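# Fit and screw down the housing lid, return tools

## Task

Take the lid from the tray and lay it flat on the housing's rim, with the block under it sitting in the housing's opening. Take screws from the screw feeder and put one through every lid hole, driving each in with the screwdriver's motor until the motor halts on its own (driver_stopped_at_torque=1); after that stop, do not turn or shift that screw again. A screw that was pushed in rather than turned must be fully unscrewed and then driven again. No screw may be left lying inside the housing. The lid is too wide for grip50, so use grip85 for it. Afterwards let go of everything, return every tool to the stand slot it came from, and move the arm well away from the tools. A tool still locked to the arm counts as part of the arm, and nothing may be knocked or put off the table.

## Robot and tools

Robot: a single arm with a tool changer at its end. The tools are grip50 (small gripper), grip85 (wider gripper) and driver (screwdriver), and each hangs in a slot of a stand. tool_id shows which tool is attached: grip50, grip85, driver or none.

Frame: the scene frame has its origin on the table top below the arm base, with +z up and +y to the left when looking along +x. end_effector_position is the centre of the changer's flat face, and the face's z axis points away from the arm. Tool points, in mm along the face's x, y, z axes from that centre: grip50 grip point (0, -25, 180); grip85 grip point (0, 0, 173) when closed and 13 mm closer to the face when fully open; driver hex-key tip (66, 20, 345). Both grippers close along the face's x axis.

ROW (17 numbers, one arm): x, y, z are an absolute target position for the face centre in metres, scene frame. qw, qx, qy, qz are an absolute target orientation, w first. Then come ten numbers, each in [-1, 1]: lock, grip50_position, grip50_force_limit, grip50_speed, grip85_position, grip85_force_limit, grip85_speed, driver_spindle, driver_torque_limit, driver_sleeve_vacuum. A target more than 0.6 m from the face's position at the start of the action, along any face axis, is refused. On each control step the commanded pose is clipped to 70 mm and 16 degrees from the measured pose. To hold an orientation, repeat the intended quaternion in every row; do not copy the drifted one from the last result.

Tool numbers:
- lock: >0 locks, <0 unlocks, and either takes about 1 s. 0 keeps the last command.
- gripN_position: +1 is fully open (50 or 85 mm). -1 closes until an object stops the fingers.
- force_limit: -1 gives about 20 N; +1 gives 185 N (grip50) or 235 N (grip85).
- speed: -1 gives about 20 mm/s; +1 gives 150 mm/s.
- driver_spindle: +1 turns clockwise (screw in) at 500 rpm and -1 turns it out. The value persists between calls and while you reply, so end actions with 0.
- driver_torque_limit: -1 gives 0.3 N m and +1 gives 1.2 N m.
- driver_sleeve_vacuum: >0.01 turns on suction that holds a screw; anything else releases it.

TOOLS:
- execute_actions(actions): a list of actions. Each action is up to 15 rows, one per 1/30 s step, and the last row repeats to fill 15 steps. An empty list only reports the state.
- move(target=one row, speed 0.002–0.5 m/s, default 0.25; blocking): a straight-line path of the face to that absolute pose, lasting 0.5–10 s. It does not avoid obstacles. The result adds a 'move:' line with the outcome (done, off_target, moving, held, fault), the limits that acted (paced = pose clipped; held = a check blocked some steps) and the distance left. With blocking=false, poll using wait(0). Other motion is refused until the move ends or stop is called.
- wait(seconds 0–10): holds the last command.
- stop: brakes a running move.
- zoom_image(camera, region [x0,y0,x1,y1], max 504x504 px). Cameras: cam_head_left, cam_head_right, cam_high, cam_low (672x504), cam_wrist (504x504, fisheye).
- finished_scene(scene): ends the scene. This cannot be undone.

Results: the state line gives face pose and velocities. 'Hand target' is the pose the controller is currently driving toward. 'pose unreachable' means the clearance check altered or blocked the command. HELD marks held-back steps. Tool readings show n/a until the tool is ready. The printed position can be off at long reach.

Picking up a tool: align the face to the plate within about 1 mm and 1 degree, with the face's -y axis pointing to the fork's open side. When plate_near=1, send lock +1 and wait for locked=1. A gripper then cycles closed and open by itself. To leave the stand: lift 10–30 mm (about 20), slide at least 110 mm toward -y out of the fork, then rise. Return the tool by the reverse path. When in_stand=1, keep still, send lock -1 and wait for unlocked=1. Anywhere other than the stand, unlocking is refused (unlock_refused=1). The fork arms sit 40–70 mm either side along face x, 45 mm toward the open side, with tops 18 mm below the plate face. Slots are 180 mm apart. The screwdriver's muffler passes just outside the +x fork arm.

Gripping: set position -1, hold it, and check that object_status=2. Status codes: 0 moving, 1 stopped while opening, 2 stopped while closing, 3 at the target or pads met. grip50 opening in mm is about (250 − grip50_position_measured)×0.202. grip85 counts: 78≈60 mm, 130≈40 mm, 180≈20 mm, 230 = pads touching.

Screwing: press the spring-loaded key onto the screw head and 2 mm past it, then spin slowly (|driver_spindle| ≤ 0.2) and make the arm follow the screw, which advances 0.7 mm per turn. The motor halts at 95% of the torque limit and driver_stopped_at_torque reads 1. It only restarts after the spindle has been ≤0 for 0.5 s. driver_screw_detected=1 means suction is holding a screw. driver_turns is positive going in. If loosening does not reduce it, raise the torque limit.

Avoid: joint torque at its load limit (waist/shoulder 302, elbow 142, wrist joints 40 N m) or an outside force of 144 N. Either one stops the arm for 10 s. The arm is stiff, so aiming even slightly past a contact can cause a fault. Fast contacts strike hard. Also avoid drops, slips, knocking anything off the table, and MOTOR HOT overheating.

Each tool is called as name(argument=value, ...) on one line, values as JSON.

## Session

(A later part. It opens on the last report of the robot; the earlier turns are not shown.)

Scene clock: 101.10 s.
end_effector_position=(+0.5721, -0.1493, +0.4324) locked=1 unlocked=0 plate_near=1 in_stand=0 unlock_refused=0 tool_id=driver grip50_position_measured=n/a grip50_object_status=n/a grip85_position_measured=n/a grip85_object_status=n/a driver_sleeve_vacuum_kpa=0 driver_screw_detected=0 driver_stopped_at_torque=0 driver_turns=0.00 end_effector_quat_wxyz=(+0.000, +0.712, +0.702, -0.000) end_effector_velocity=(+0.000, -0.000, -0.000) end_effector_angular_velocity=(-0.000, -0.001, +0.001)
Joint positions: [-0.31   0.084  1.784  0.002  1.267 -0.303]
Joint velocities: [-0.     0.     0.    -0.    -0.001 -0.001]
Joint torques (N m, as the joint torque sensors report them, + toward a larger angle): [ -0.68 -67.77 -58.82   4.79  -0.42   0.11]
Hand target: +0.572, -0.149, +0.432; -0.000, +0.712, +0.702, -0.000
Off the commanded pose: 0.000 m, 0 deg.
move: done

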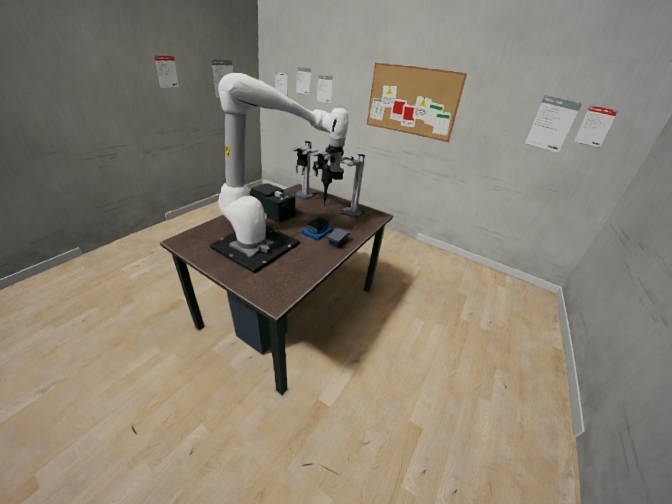

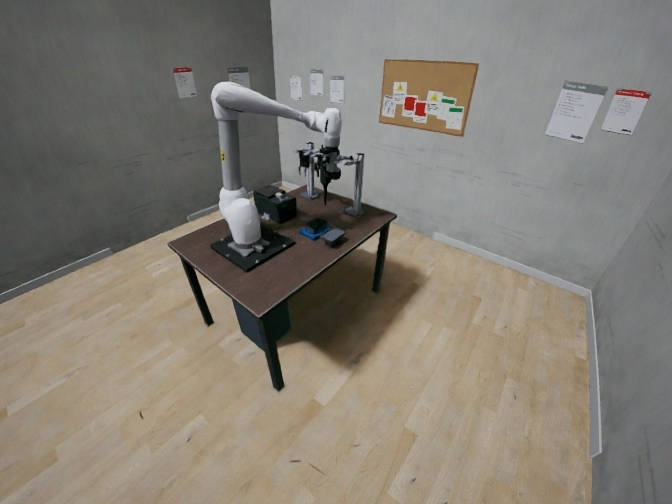

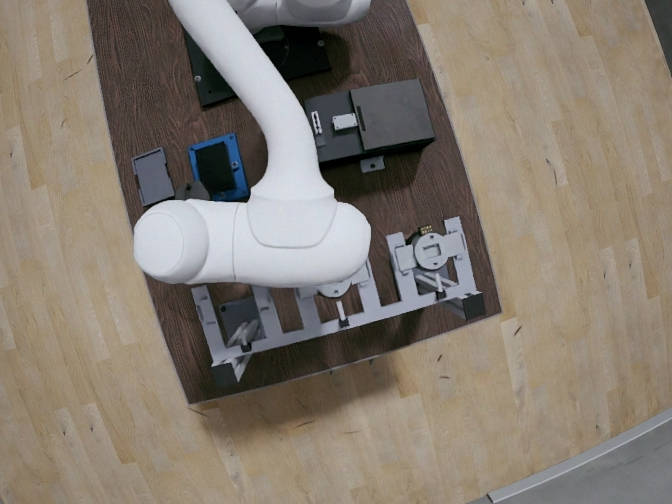

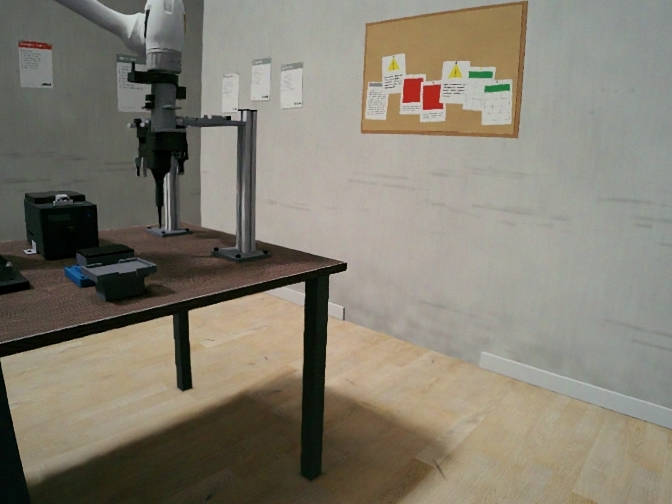

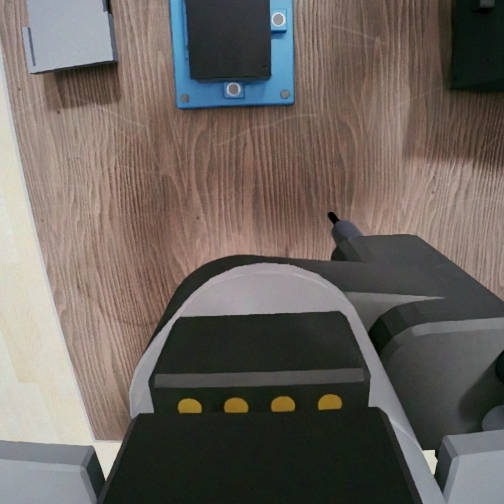

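move(target=[0.38,0.03,0.55,0,0.7071,0.7071,0,0,0,0,0,0,0,0,0,0,0], speed=0.25)

zoom_image(camera="cam_wrist", region=[250, 60, 450, 260])

Scene clock: 102.80 s.
end_effector_position=(+0.3795, +0.0298, +0.5497) locked=1 unlocked=0 plate_near=1 in_stand=0 unlock_refused=0 tool_id=driver grip50_position_measured=n/a grip50_object_status=n/a grip85_position_measured=n/a grip85_object_status=n/a driver_sleeve_vacuum_kpa=0 driver_screw_detected=0 driver_stopped_at_torque=0 driver_turns=0.00 end_effector_quat_wxyz=(-0.000, +0.707, +0.707, -0.000) end_effector_velocity=(+0.000, +0.001, -0.000) end_effector_angular_velocity=(+0.000, +0.000, +0.001)
Joint positions: [-0.007 -0.301  1.912  0.     1.525 -0.013]
Joint velocities: [ 0.001  0.    -0.     0.     0.    -0.   ]
Joint torques (N m, as the joint torque sensors report them, + toward a larger angle): [ -0.46 -23.78 -62.33   5.18  -0.46  -0.09]
Hand target: +0.380, +0.030, +0.550; -0.000, +0.707, +0.707, +0.000
Off the commanded pose: 0.001 m, 0 deg.
move: done

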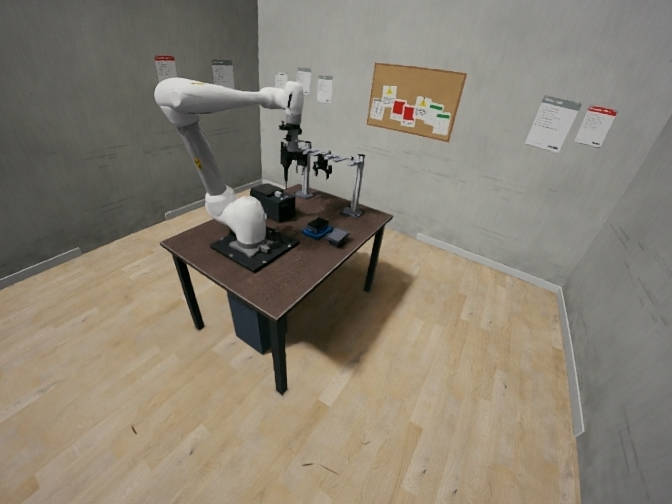

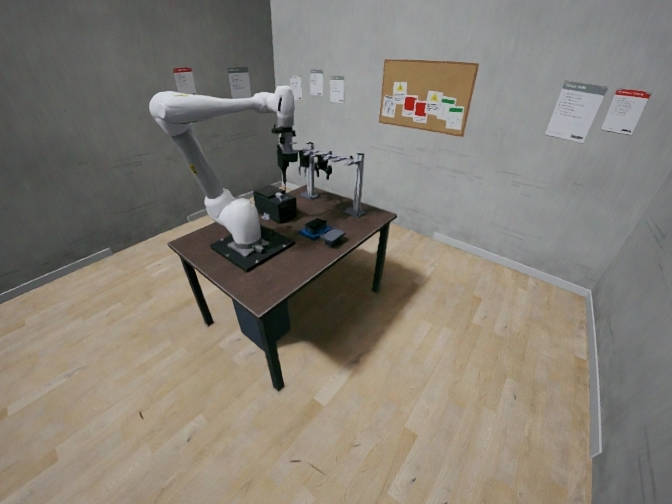

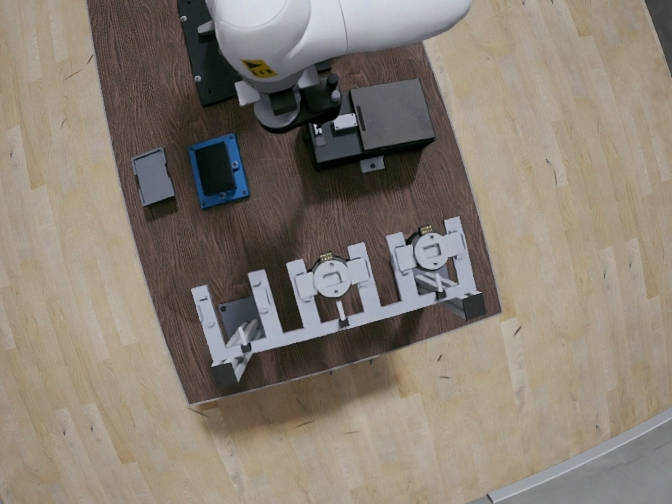

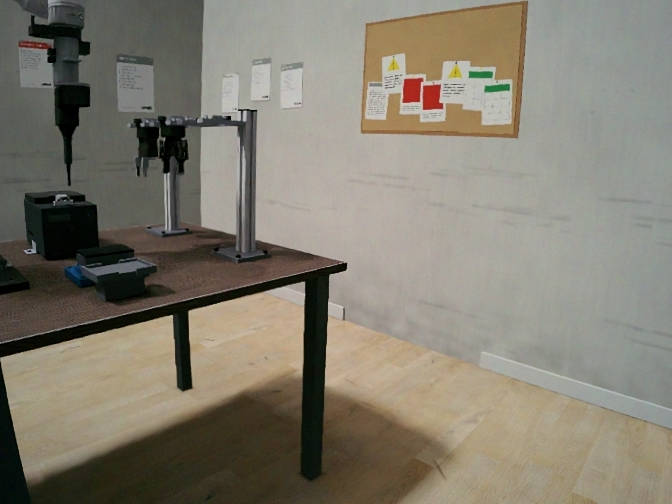

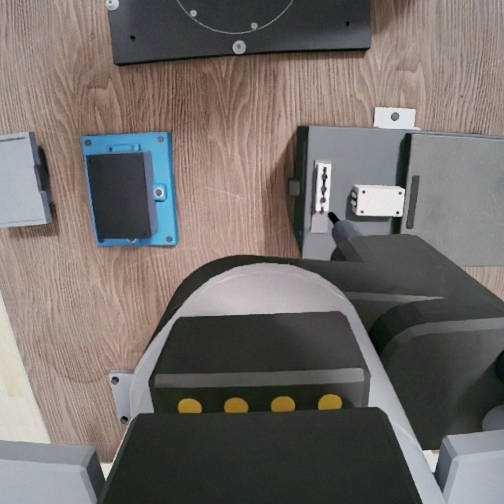

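Region (250, 60, 450, 260) of cam_wrist's 504x504 image, scaled by 2.520, with more detail than that image has.

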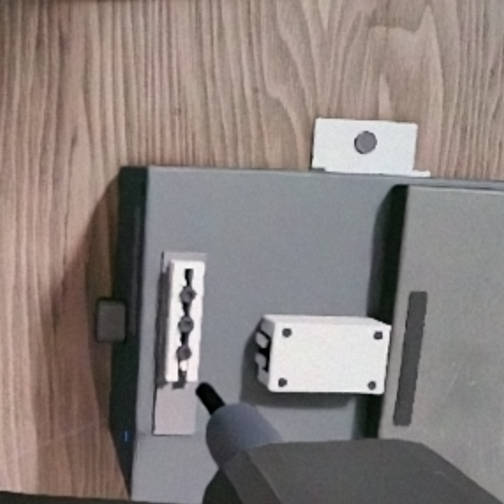

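zoom_image(camera="cam_wrist", region=[295, 150, 375, 230])

zoom_image(camera="cam_low", region=[10, 150, 130, 270])

Region (295, 150, 375, 230) of cam_wrist's 504x504 image, scaled by 6.300, with more detail than that image has.

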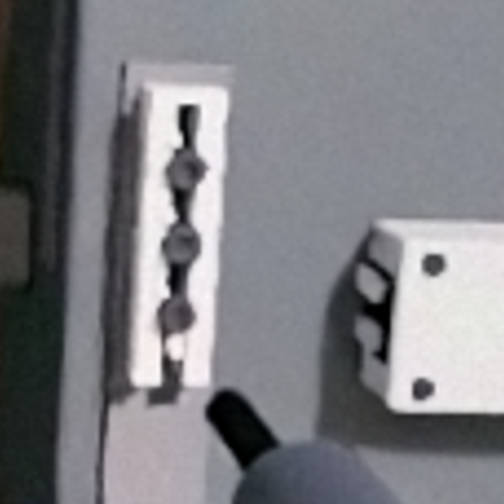

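Region (10, 150, 130, 270) of cam_low's 672x504 image, scaled by 4.200, with more detail than that image has.

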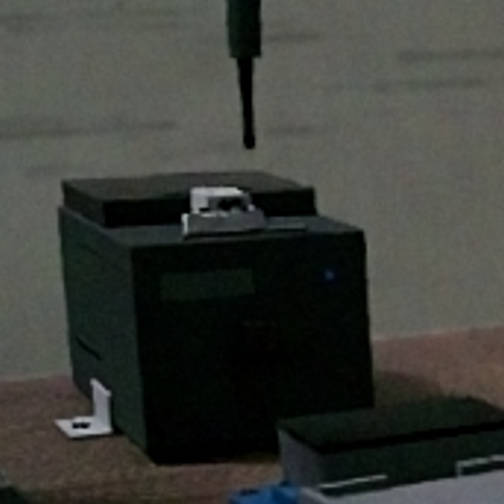

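move(target=[0.3727,0.0286,0.520,0,0.7071,0.7071,0,0,0,0,0,0,0,0,0,0,0], speed=0.06)

zoom_image(camera="cam_wrist", region=[300, 170, 360, 230])

zoom_image(camera="cam_low", region=[40, 175, 90, 215])

Scene clock: 104.07 s.
end_effector_position=(+0.3728, +0.0286, +0.5200) locked=1 unlocked=0 plate_near=1 in_stand=0 unlock_refused=0 tool_id=driver grip50_position_measured=n/a grip50_object_status=n/a grip85_position_measured=n/a grip85_object_status=n/a driver_sleeve_vacuum_kpa=0 driver_screw_detected=0 driver_stopped_at_torque=0 driver_turns=0.00 end_effector_quat_wxyz=(+0.000, +0.707, +0.707, +0.000) end_effector_velocity=(+0.000, -0.000, -0.000) end_effector_angular_velocity=(-0.001, -0.001, +0.000)
Joint positions: [-0.01  -0.31   1.97   0.     1.474 -0.016]
Joint velocities: [-0.    -0.     0.001 -0.001 -0.001 -0.   ]
Joint torques (N m, as the joint torque sensors report them, + toward a larger angle): [ -1.04 -21.3  -61.74   4.95  -0.52   0.02]
Hand target: +0.373, +0.029, +0.520; -0.000, +0.707, +0.707, -0.000
Off the commanded pose: 0.000 m, 0 deg.
move: done

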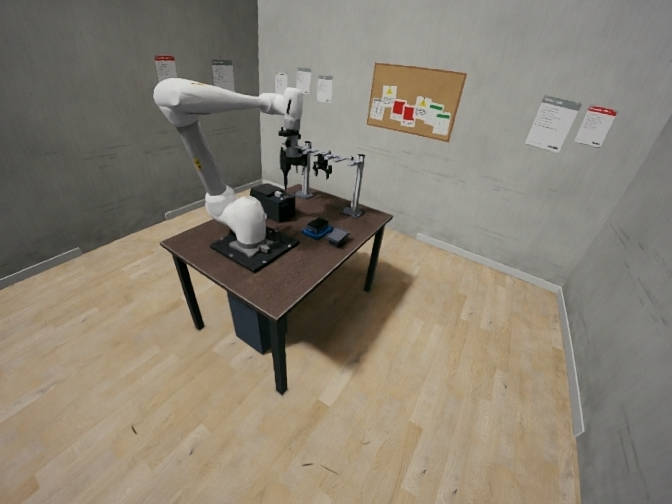

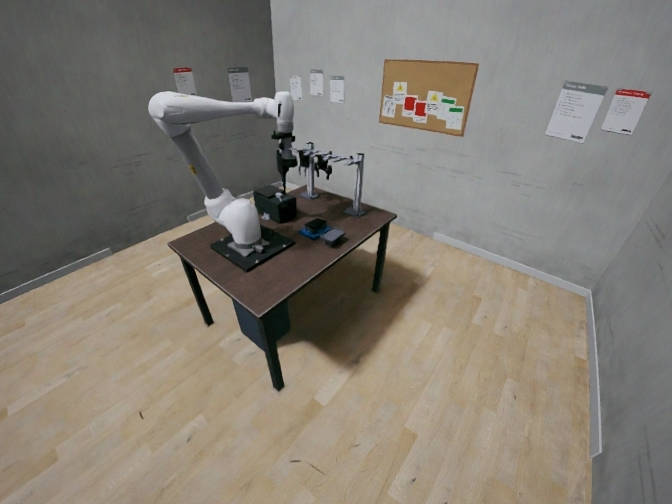

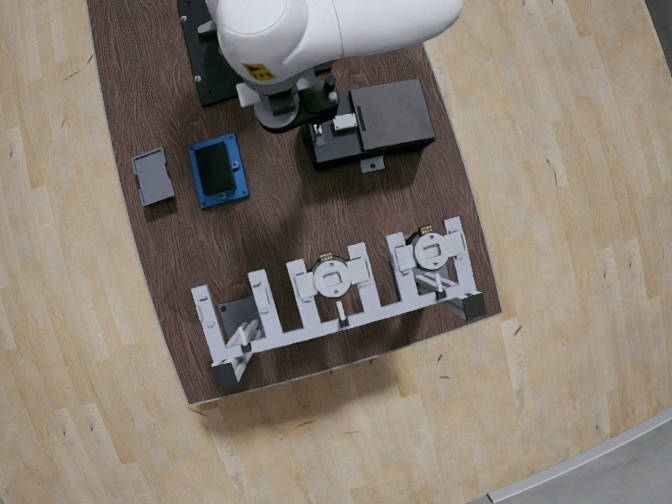

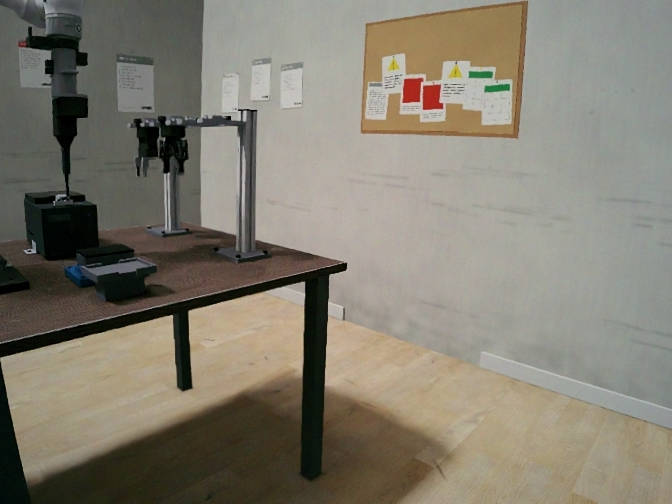

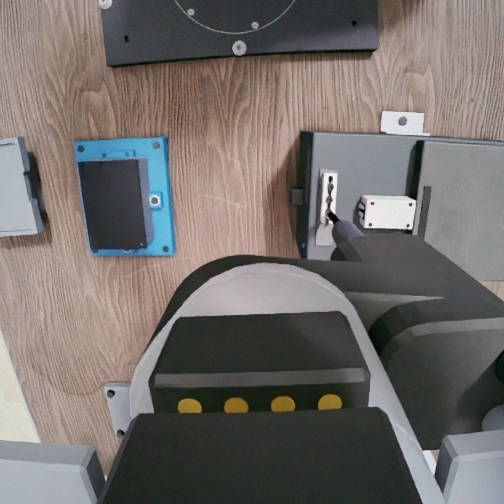

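Region (300, 170, 360, 230) of cam_wrist's 504x504 image, scaled by 8.400, with more detail than that image has.

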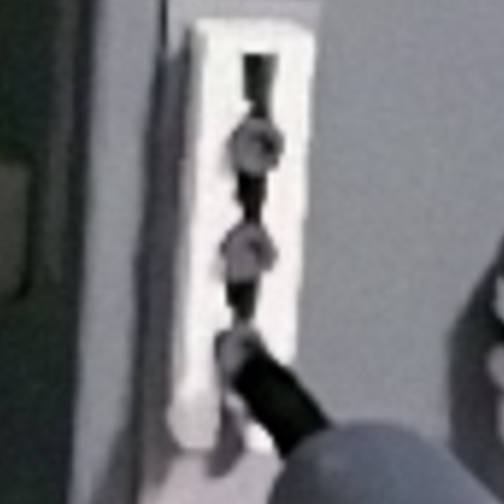

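Region (40, 175, 90, 215) of cam_low's 672x504 image, scaled by 10.080, with more detail than that image has; it fills the top 403 rows of this view, and the rest is white.

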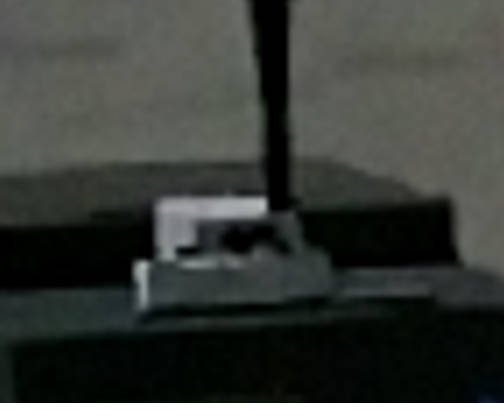

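move(target=[0.3730,0.0285,0.513,0,0.7071,0.7071,0,0,0,0,0,0,0,0,0,0,1], speed=0.02)

zoom_image(camera="cam_wrist", region=[300, 170, 360, 230])

zoom_image(camera="cam_low", region=[40, 175, 90, 215])

Scene clock: 105.10 s.
end_effector_position=(+0.3730, +0.0285, +0.5131) locked=1 unlocked=0 plate_near=1 in_stand=0 unlock_refused=0 tool_id=driver grip50_position_measured=n/a grip50_object_status=n/a grip85_position_measured=n/a grip85_object_status=n/a driver_sleeve_vacuum_kpa=14 driver_screw_detected=0 driver_stopped_at_torque=0 driver_turns=0.00 end_effector_quat_wxyz=(+0.000, +0.707, +0.707, +0.000) end_effector_velocity=(+0.000, -0.000, -0.000) end_effector_angular_velocity=(-0.000, -0.000, +0.000)
Joint positions: [-0.011 -0.308  1.982  0.     1.461 -0.017]
Joint velocities: [-0.     0.001  0.    -0.    -0.001 -0.001]
Joint torques (N m, as the joint torque sensors report them, + toward a larger angle): [ -1.35 -20.56 -59.86   4.85  -0.92   0.12]
Hand target: +0.373, +0.029, +0.513; -0.000, +0.707, +0.707, +0.000
Off the commanded pose: 0.000 m, 0 deg.
move: done

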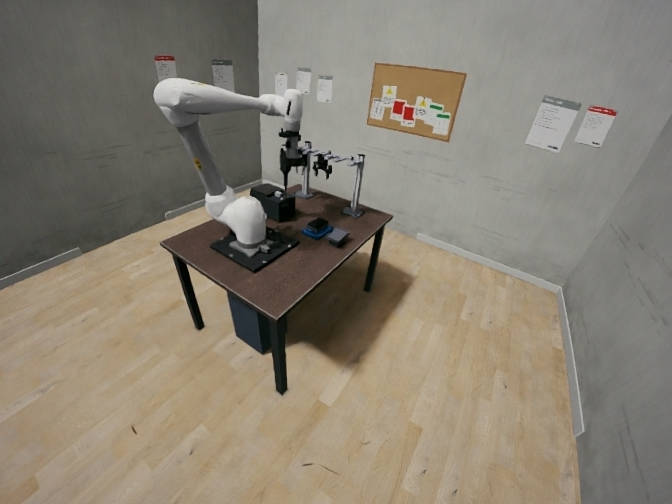

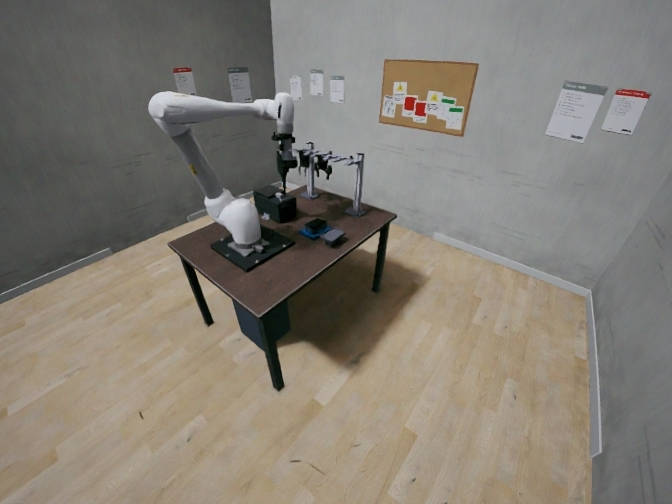

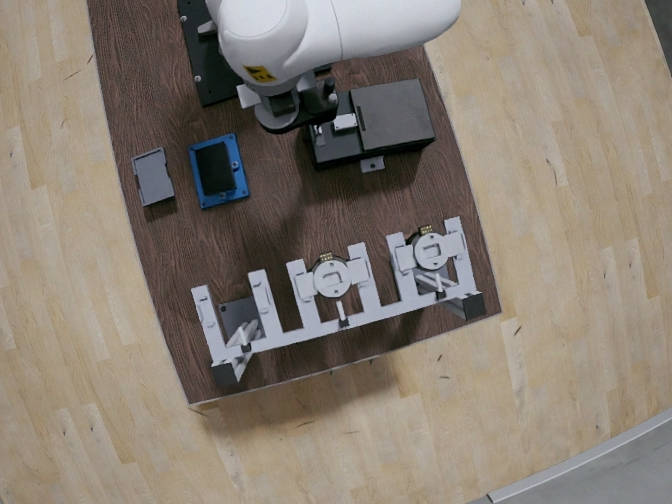

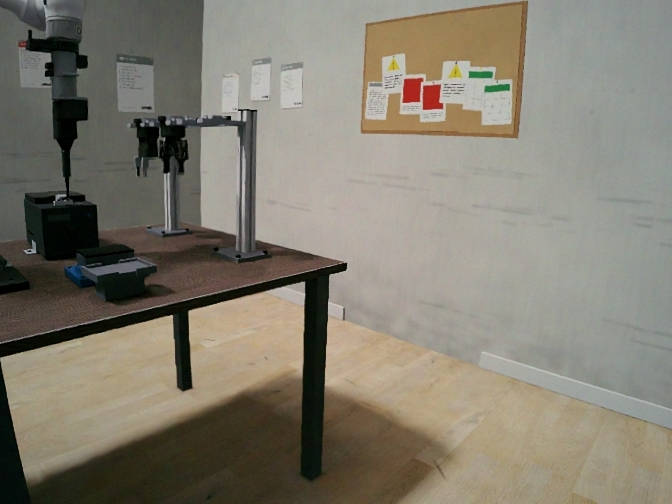

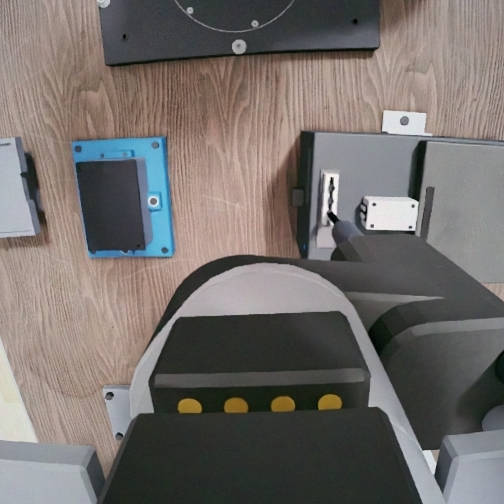

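Region (300, 170, 360, 230) of cam_wrist's 504x504 image, scaled by 8.400, with more detail than that image has.

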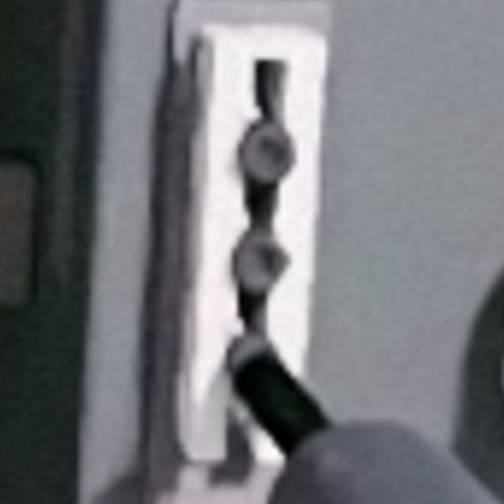

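Region (40, 175, 90, 215) of cam_low's 672x504 image, scaled by 10.080, with more detail than that image has; it fills the top 403 rows of this view, and the rest is white.

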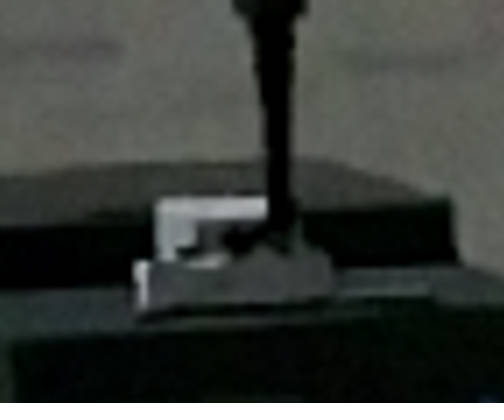

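move(target=[0.3728,0.0285,0.511,0,0.7071,0.7071,0,0,0,0,0,0,0,0,0,0,1], speed=0.01)

zoom_image(camera="cam_wrist", region=[300, 170, 360, 230])

Scene clock: 106.00 s.
end_effector_position=(+0.3728, +0.0285, +0.5110) locked=1 unlocked=0 plate_near=1 in_stand=0 unlock_refused=0 tool_id=driver grip50_position_measured=n/a grip50_object_status=n/a grip85_position_measured=n/a grip85_object_status=n/a driver_sleeve_vacuum_kpa=14 driver_screw_detected=0 driver_stopped_at_torque=0 driver_turns=0.00 end_effector_quat_wxyz=(+0.000, +0.707, +0.707, +0.000) end_effector_velocity=(-0.000, +0.000, -0.000) end_effector_angular_velocity=(+0.000, -0.000, -0.000)
Joint positions: [-0.011 -0.308  1.985  0.     1.458 -0.017]
Joint velocities: [ 0.    -0.     0.     0.    -0.     0.001]
Joint torques (N m, as the joint torque sensors report them, + toward a larger angle): [ -0.6  -19.96 -58.3    4.52  -0.27   0.18]
Hand target: +0.373, +0.028, +0.511; -0.000, +0.707, +0.707, +0.000
Off the commanded pose: 0.000 m, 0 deg.
move: done

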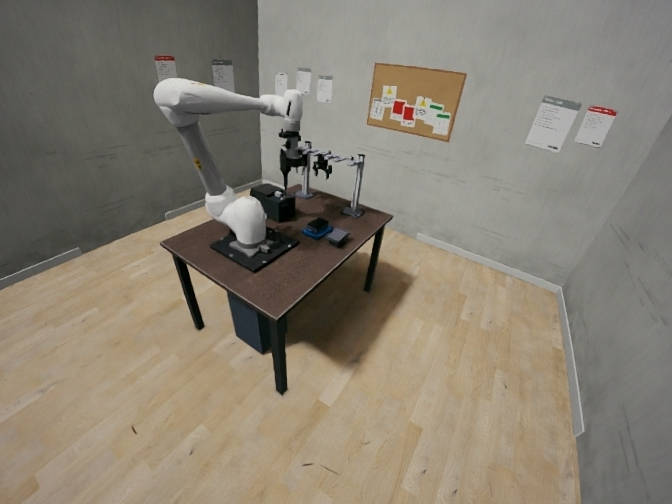

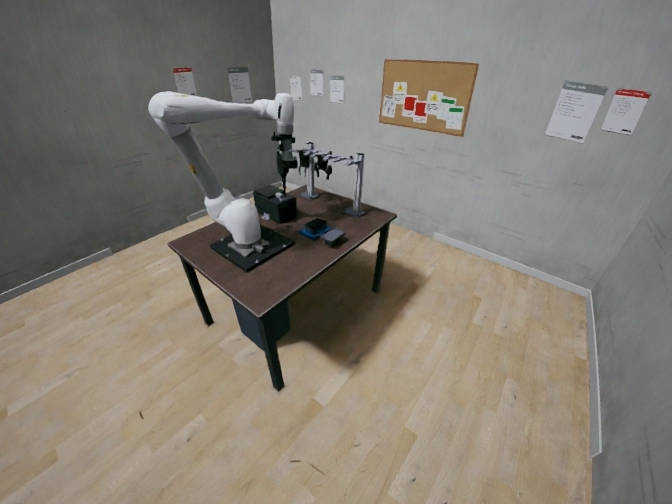

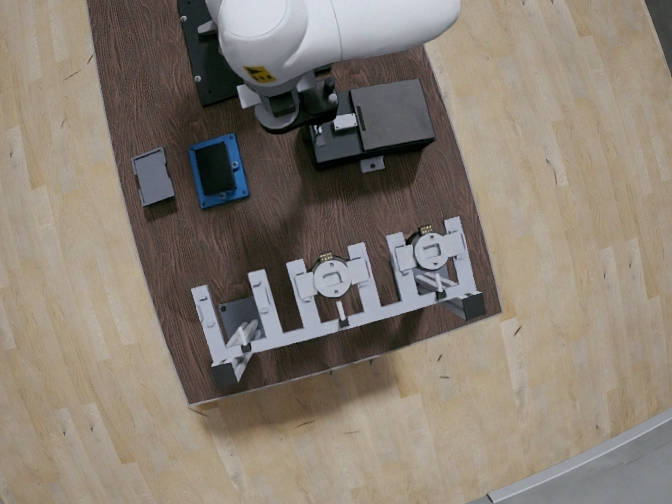

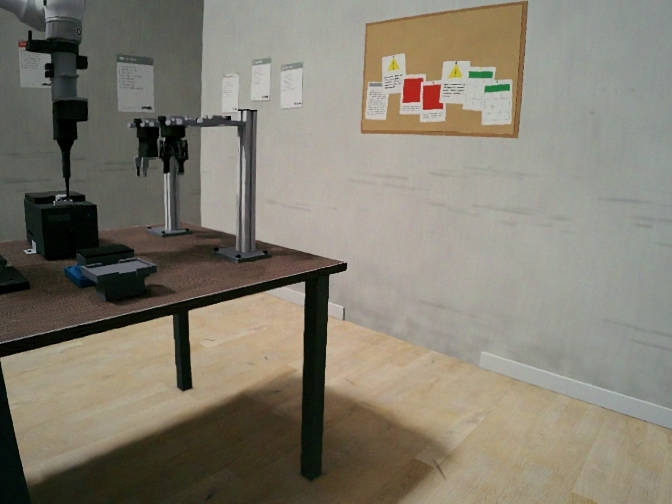

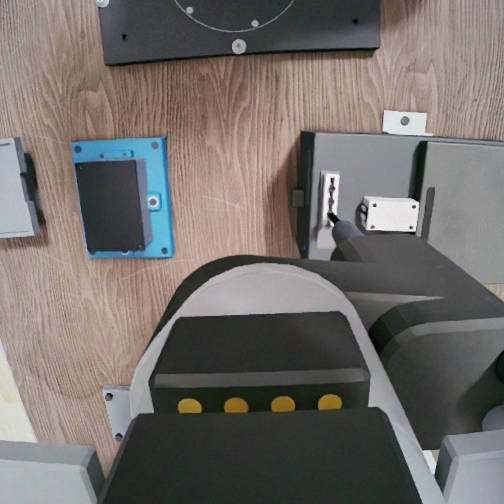

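Region (300, 170, 360, 230) of cam_wrist's 504x504 image, scaled by 8.400, with more detail than that image has.

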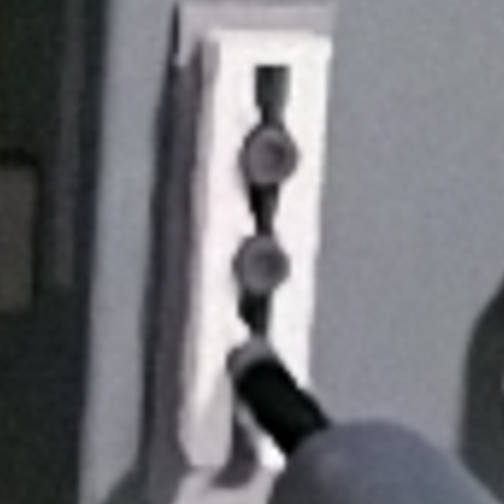

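execute_actions(actions=[[[0.3728,0.0285,0.511,0,0.7071,0.7071,0,0,0,0,0,0,0,0,0.15,0,1],[0.3728,0.0285,0.511,0,0.7071,0.7071,0,0,0,0,0,0,0,0,0.15,0,1],[0.3728,0.0285,0.511,0,0.7071,0.7071,0,0,0,0,0,0,0,0,0.15,0,1],[0.3728,0.0285,0.511,0,0.7071,0.7071,0,0,0,0,0,0,0,0,0.15,0,1],[0.3728,0.0285,0.511,0,0.7071,0.7071,0,0,0,0,0,0,0,0,0.15,0,1],[0.3728,0.0285,0.511,0,0.7071,0.7071,0,0,0,0,0,0,0,0,0.15,0,1],[0.3728,0.0285,0.511,0,0.7071,0.7071,0,0,0,0,0,0,0,0,0.15,0,1],[0.3728,0.0285,0.511,0,0.7071,0.7071,0,0,0,0,0,0,0,0,0.15,0,1],[0.3728,0.0285,0.511,0,0.7071,0.7071,0,0,0,0,0,0,0,0,0.15,0,1],[0.3728,0.0285,0.511,0,0.7071,0.7071,0,0,0,0,0,0,0,0,0.15,0,1],[0.3728,0.0285,0.511,0,0.7071,0.7071,0,0,0,0,0,0,0,0,0.15,0,1],[0.3728,0.0285,0.511,0,0.7071,0.7071,0,0,0,0,0,0,0,0,0.15,0,1],[0.3728,0.0285,0.511,0,0.7071,0.7071,0,0,0,0,0,0,0,0,0,0,1]]])

zoom_image(camera="cam_wrist", region=[300, 170, 360, 230])

Scene clock: 106.70 s.
end_effector_position=(+0.3728, +0.0285, +0.5110) locked=1 unlocked=0 plate_near=1 in_stand=0 unlock_refused=0 tool_id=driver grip50_position_measured=n/a grip50_object_status=n/a grip85_position_measured=n/a grip85_object_status=n/a driver_sleeve_vacuum_kpa=14 driver_screw_detected=0 driver_stopped_at_torque=0 driver_turns=0.47 end_effector_quat_wxyz=(-0.000, +0.707, +0.707, +0.000) end_effector_velocity=(-0.000, +0.000, +0.000) end_effector_angular_velocity=(+0.001, +0.001, +0.000)
Joint positions: [-0.011 -0.308  1.985  0.     1.458 -0.017]
Joint velocities: [ 0.    -0.     0.     0.001  0.001  0.   ]
Joint torques (N m, as the joint torque sensors report them, + toward a larger angle): [ -0.83 -21.15 -58.02   4.73  -0.56   0.03]
Hand target: +0.373, +0.028, +0.511; -0.000, +0.707, +0.707, +0.000
Off the commanded pose: 0.000 m, 0 deg.
Step readings (end_effector_position):
0: (+0.3728, +0.0285, +0.5110)
1: (+0.3728, +0.0285, +0.5110)
2: (+0.3728, +0.0285, +0.5110)
4: (+0.3728, +0.0285, +0.5110)
8: (+0.3728, +0.0285, +0.5110)
15: end_effector_position above

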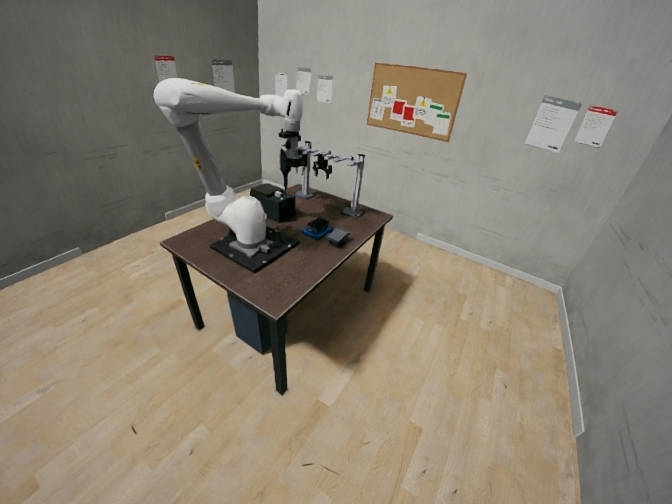

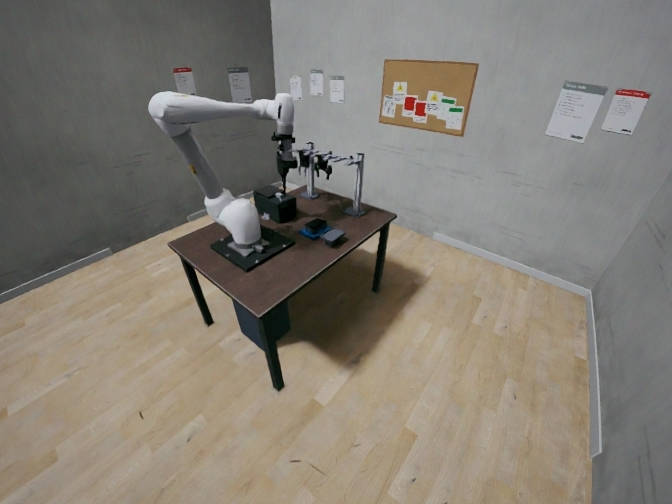

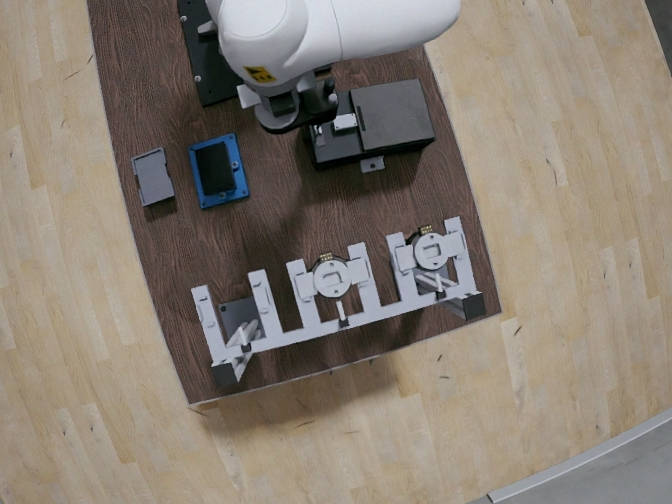

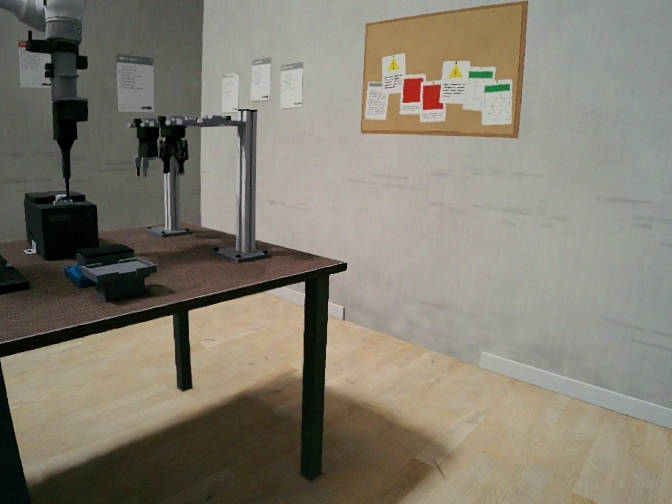

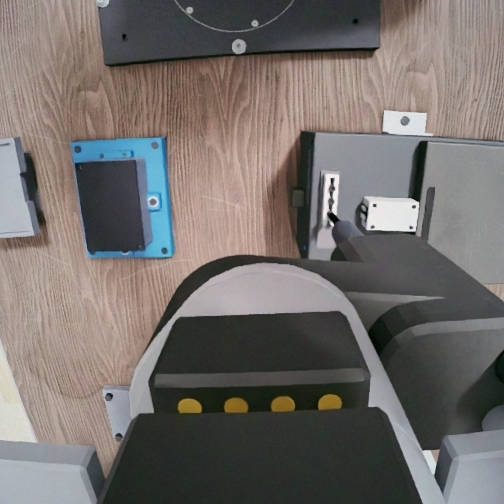

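Region (300, 170, 360, 230) of cam_wrist's 504x504 image, scaled by 8.400, with more detail than that image has.

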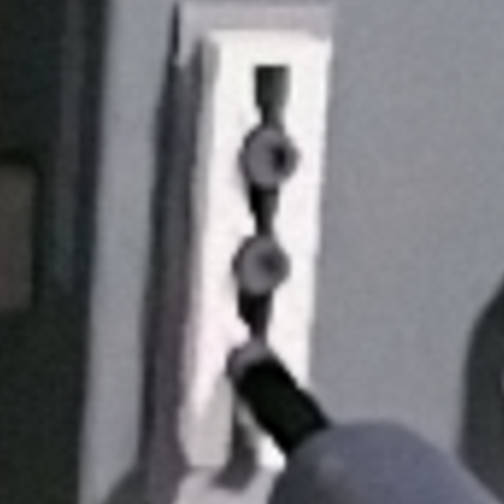

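execute_actions(actions=[[[0.3728,0.0285,0.512,0,0.7071,0.7071,0,0,0,0,0,0,0,0,0,0,1],[0.3727,0.0285,0.513,0,0.7071,0.7071,0,0,0,0,0,0,0,0,0,0,1],[0.3726,0.0285,0.514,0,0.7071,0.7071,0,0,0,0,0,0,0,0,0,0,1],[0.3724,0.0285,0.514,0,0.7071,0.7071,0,0,0,0,0,0,0,0,0,0,1],[0.3722,0.0285,0.514,0,0.7071,0.7071,0,0,0,0,0,0,0,0,0,0,1],[0.3721,0.0285,0.514,0,0.7071,0.7071,0,0,0,0,0,0,0,0,0,0,1],[0.3721,0.0285,0.514,0,0.7071,0.7071,0,0,0,0,0,0,0,0,0,0,1],[0.3721,0.0285,0.514,0,0.7071,0.7071,0,0,0,0,0,0,0,0,0,0,1],[0.3721,0.0285,0.514,0,0.7071,0.7071,0,0,0,0,0,0,0,0,0,0,1],[0.3721,0.0285,0.5135,0,0.7071,0.7071,0,0,0,0,0,0,0,0,0,0,1],[0.3721,0.0285,0.513,0,0.7071,0.7071,0,0,0,0,0,0,0,0,0,0,1],[0.3721,0.0285,0.5125,0,0.7071,0.7071,0,0,0,0,0,0,0,0,0,0,1],[0.3721,0.0285,0.512,0,0.7071,0.7071,0,0,0,0,0,0,0,0,0,0,1],[0.3721,0.0285,0.5115,0,0.7071,0.7071,0,0,0,0,0,0,0,0,0,0,1],[0.3721,0.0285,0.511,0,0.7071,0.7071,0,0,0,0,0,0,0,0,0,0,1]],[[0.3721,0.0285,0.5108,0,0.7071,0.7071,0,0,0,0,0,0,0,0,0.15,0,1],[0.3721,0.0285,0.5108,0,0.7071,0.7071,0,0,0,0,0,0,0,0,0.15,0,1],[0.3721,0.0285,0.5108,0,0.7071,0.7071,0,0,0,0,0,0,0,0,0.15,0,1],[0.3721,0.0285,0.5108,0,0.7071,0.7071,0,0,0,0,0,0,0,0,0.15,0,1],[0.3721,0.0285,0.5108,0,0.7071,0.7071,0,0,0,0,0,0,0,0,0.15,0,1],[0.3721,0.0285,0.5108,0,0.7071,0.7071,0,0,0,0,0,0,0,0,0.15,0,1],[0.3721,0.0285,0.5108,0,0.7071,0.7071,0,0,0,0,0,0,0,0,0.15,0,1],[0.3721,0.0285,0.5108,0,0.7071,0.7071,0,0,0,0,0,0,0,0,0.15,0,1],[0.3721,0.0285,0.5108,0,0.7071,0.7071,0,0,0,0,0,0,0,0,0.15,0,1],[0.3721,0.0285,0.5108,0,0.7071,0.7071,0,0,0,0,0,0,0,0,0.15,0,1],[0.3721,0.0285,0.5108,0,0.7071,0.7071,0,0,0,0,0,0,0,0,0.15,0,1],[0.3721,0.0285,0.5108,0,0.7071,0.7071,0,0,0,0,0,0,0,0,0.15,0,1],[0.3721,0.0285,0.5108,0,0.7071,0.7071,0,0,0,0,0,0,0,0,0,0,1]]])

zoom_image(camera="cam_wrist", region=[300, 170, 360, 230])

Scene clock: 108.30 s.
end_effector_position=(+0.3720, +0.0285, +0.5109) locked=1 unlocked=0 plate_near=1 in_stand=0 unlock_refused=0 tool_id=driver grip50_position_measured=n/a grip50_object_status=n/a grip85_position_measured=n/a grip85_object_status=n/a driver_sleeve_vacuum_kpa=14 driver_screw_detected=0 driver_stopped_at_torque=0 driver_turns=0.94 end_effector_quat_wxyz=(+0.000, +0.707, +0.707, +0.000) end_effector_velocity=(-0.000, +0.000, -0.000) end_effector_angular_velocity=(+0.000, +0.000, +0.001)
Joint positions: [-0.011 -0.309  1.987  0.     1.458 -0.017]
Joint velocities: [ 0.001 -0.     0.     0.     0.     0.   ]
Joint torques (N m, as the joint torque sensors report them, + toward a larger angle): [ -0.36 -19.3  -59.31   4.2   -0.6    0.  ]
Hand target: +0.372, +0.028, +0.511; +0.000, +0.707, +0.707, +0.000
Off the commanded pose: 0.000 m, 0 deg.
Step readings (end_effector_position; steps 1 to 15: 1st action; 16 to 30: 2nd action):
0: (+0.3728, +0.0285, +0.5110)
1: (+0.3728, +0.0285, +0.5110)
2: (+0.3727, +0.0285, +0.5111)
4: (+0.3727, +0.0285, +0.5125)
8: (+0.3722, +0.0285, +0.5136)
15: (+0.3722, +0.0285, +0.5122)
16: (+0.3722, +0.0285, +0.5117)
17: (+0.3721, +0.0285, +0.5113)
19: (+0.3721, +0.0285, +0.5110)
23: (+0.3721, +0.0285, +0.5109)
30: end_effector_position above

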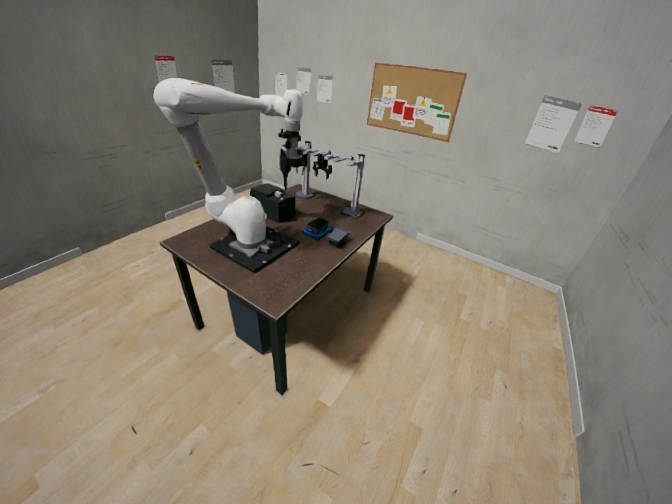

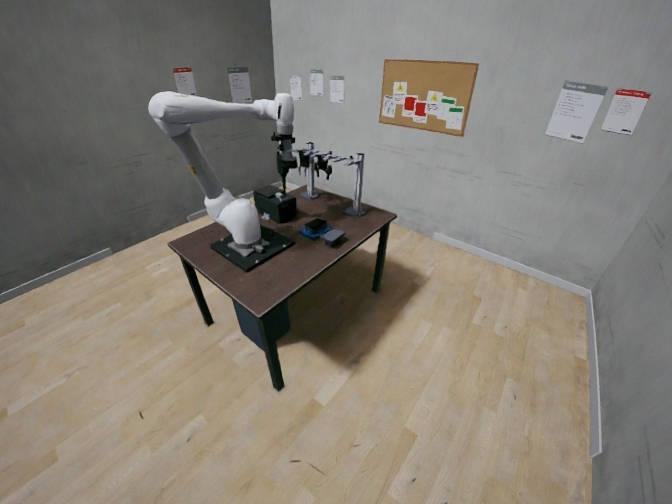

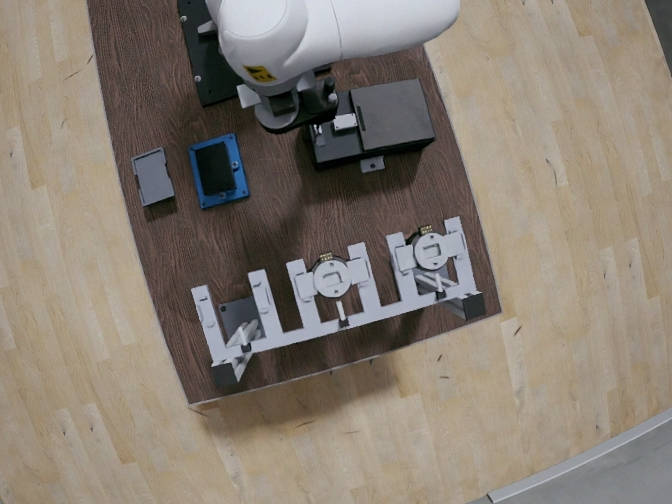

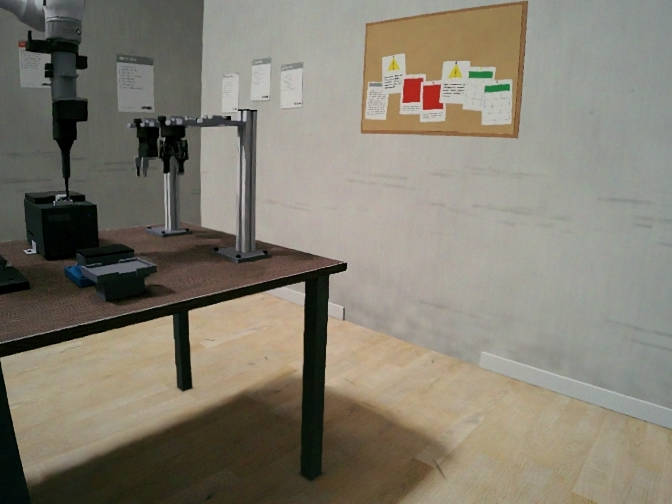

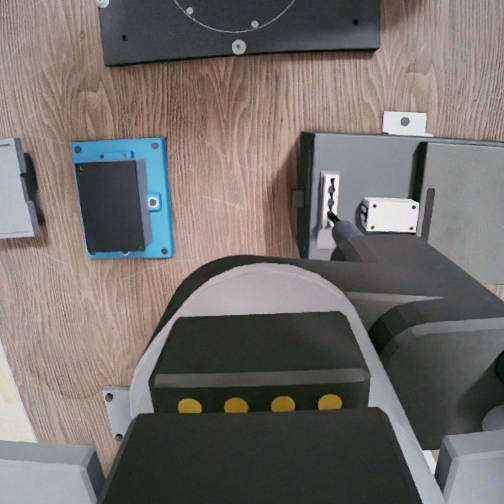

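Region (300, 170, 360, 230) of cam_wrist's 504x504 image, scaled by 8.400, with more detail than that image has.

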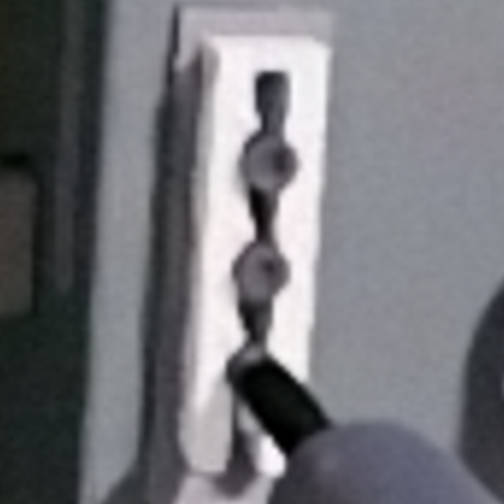

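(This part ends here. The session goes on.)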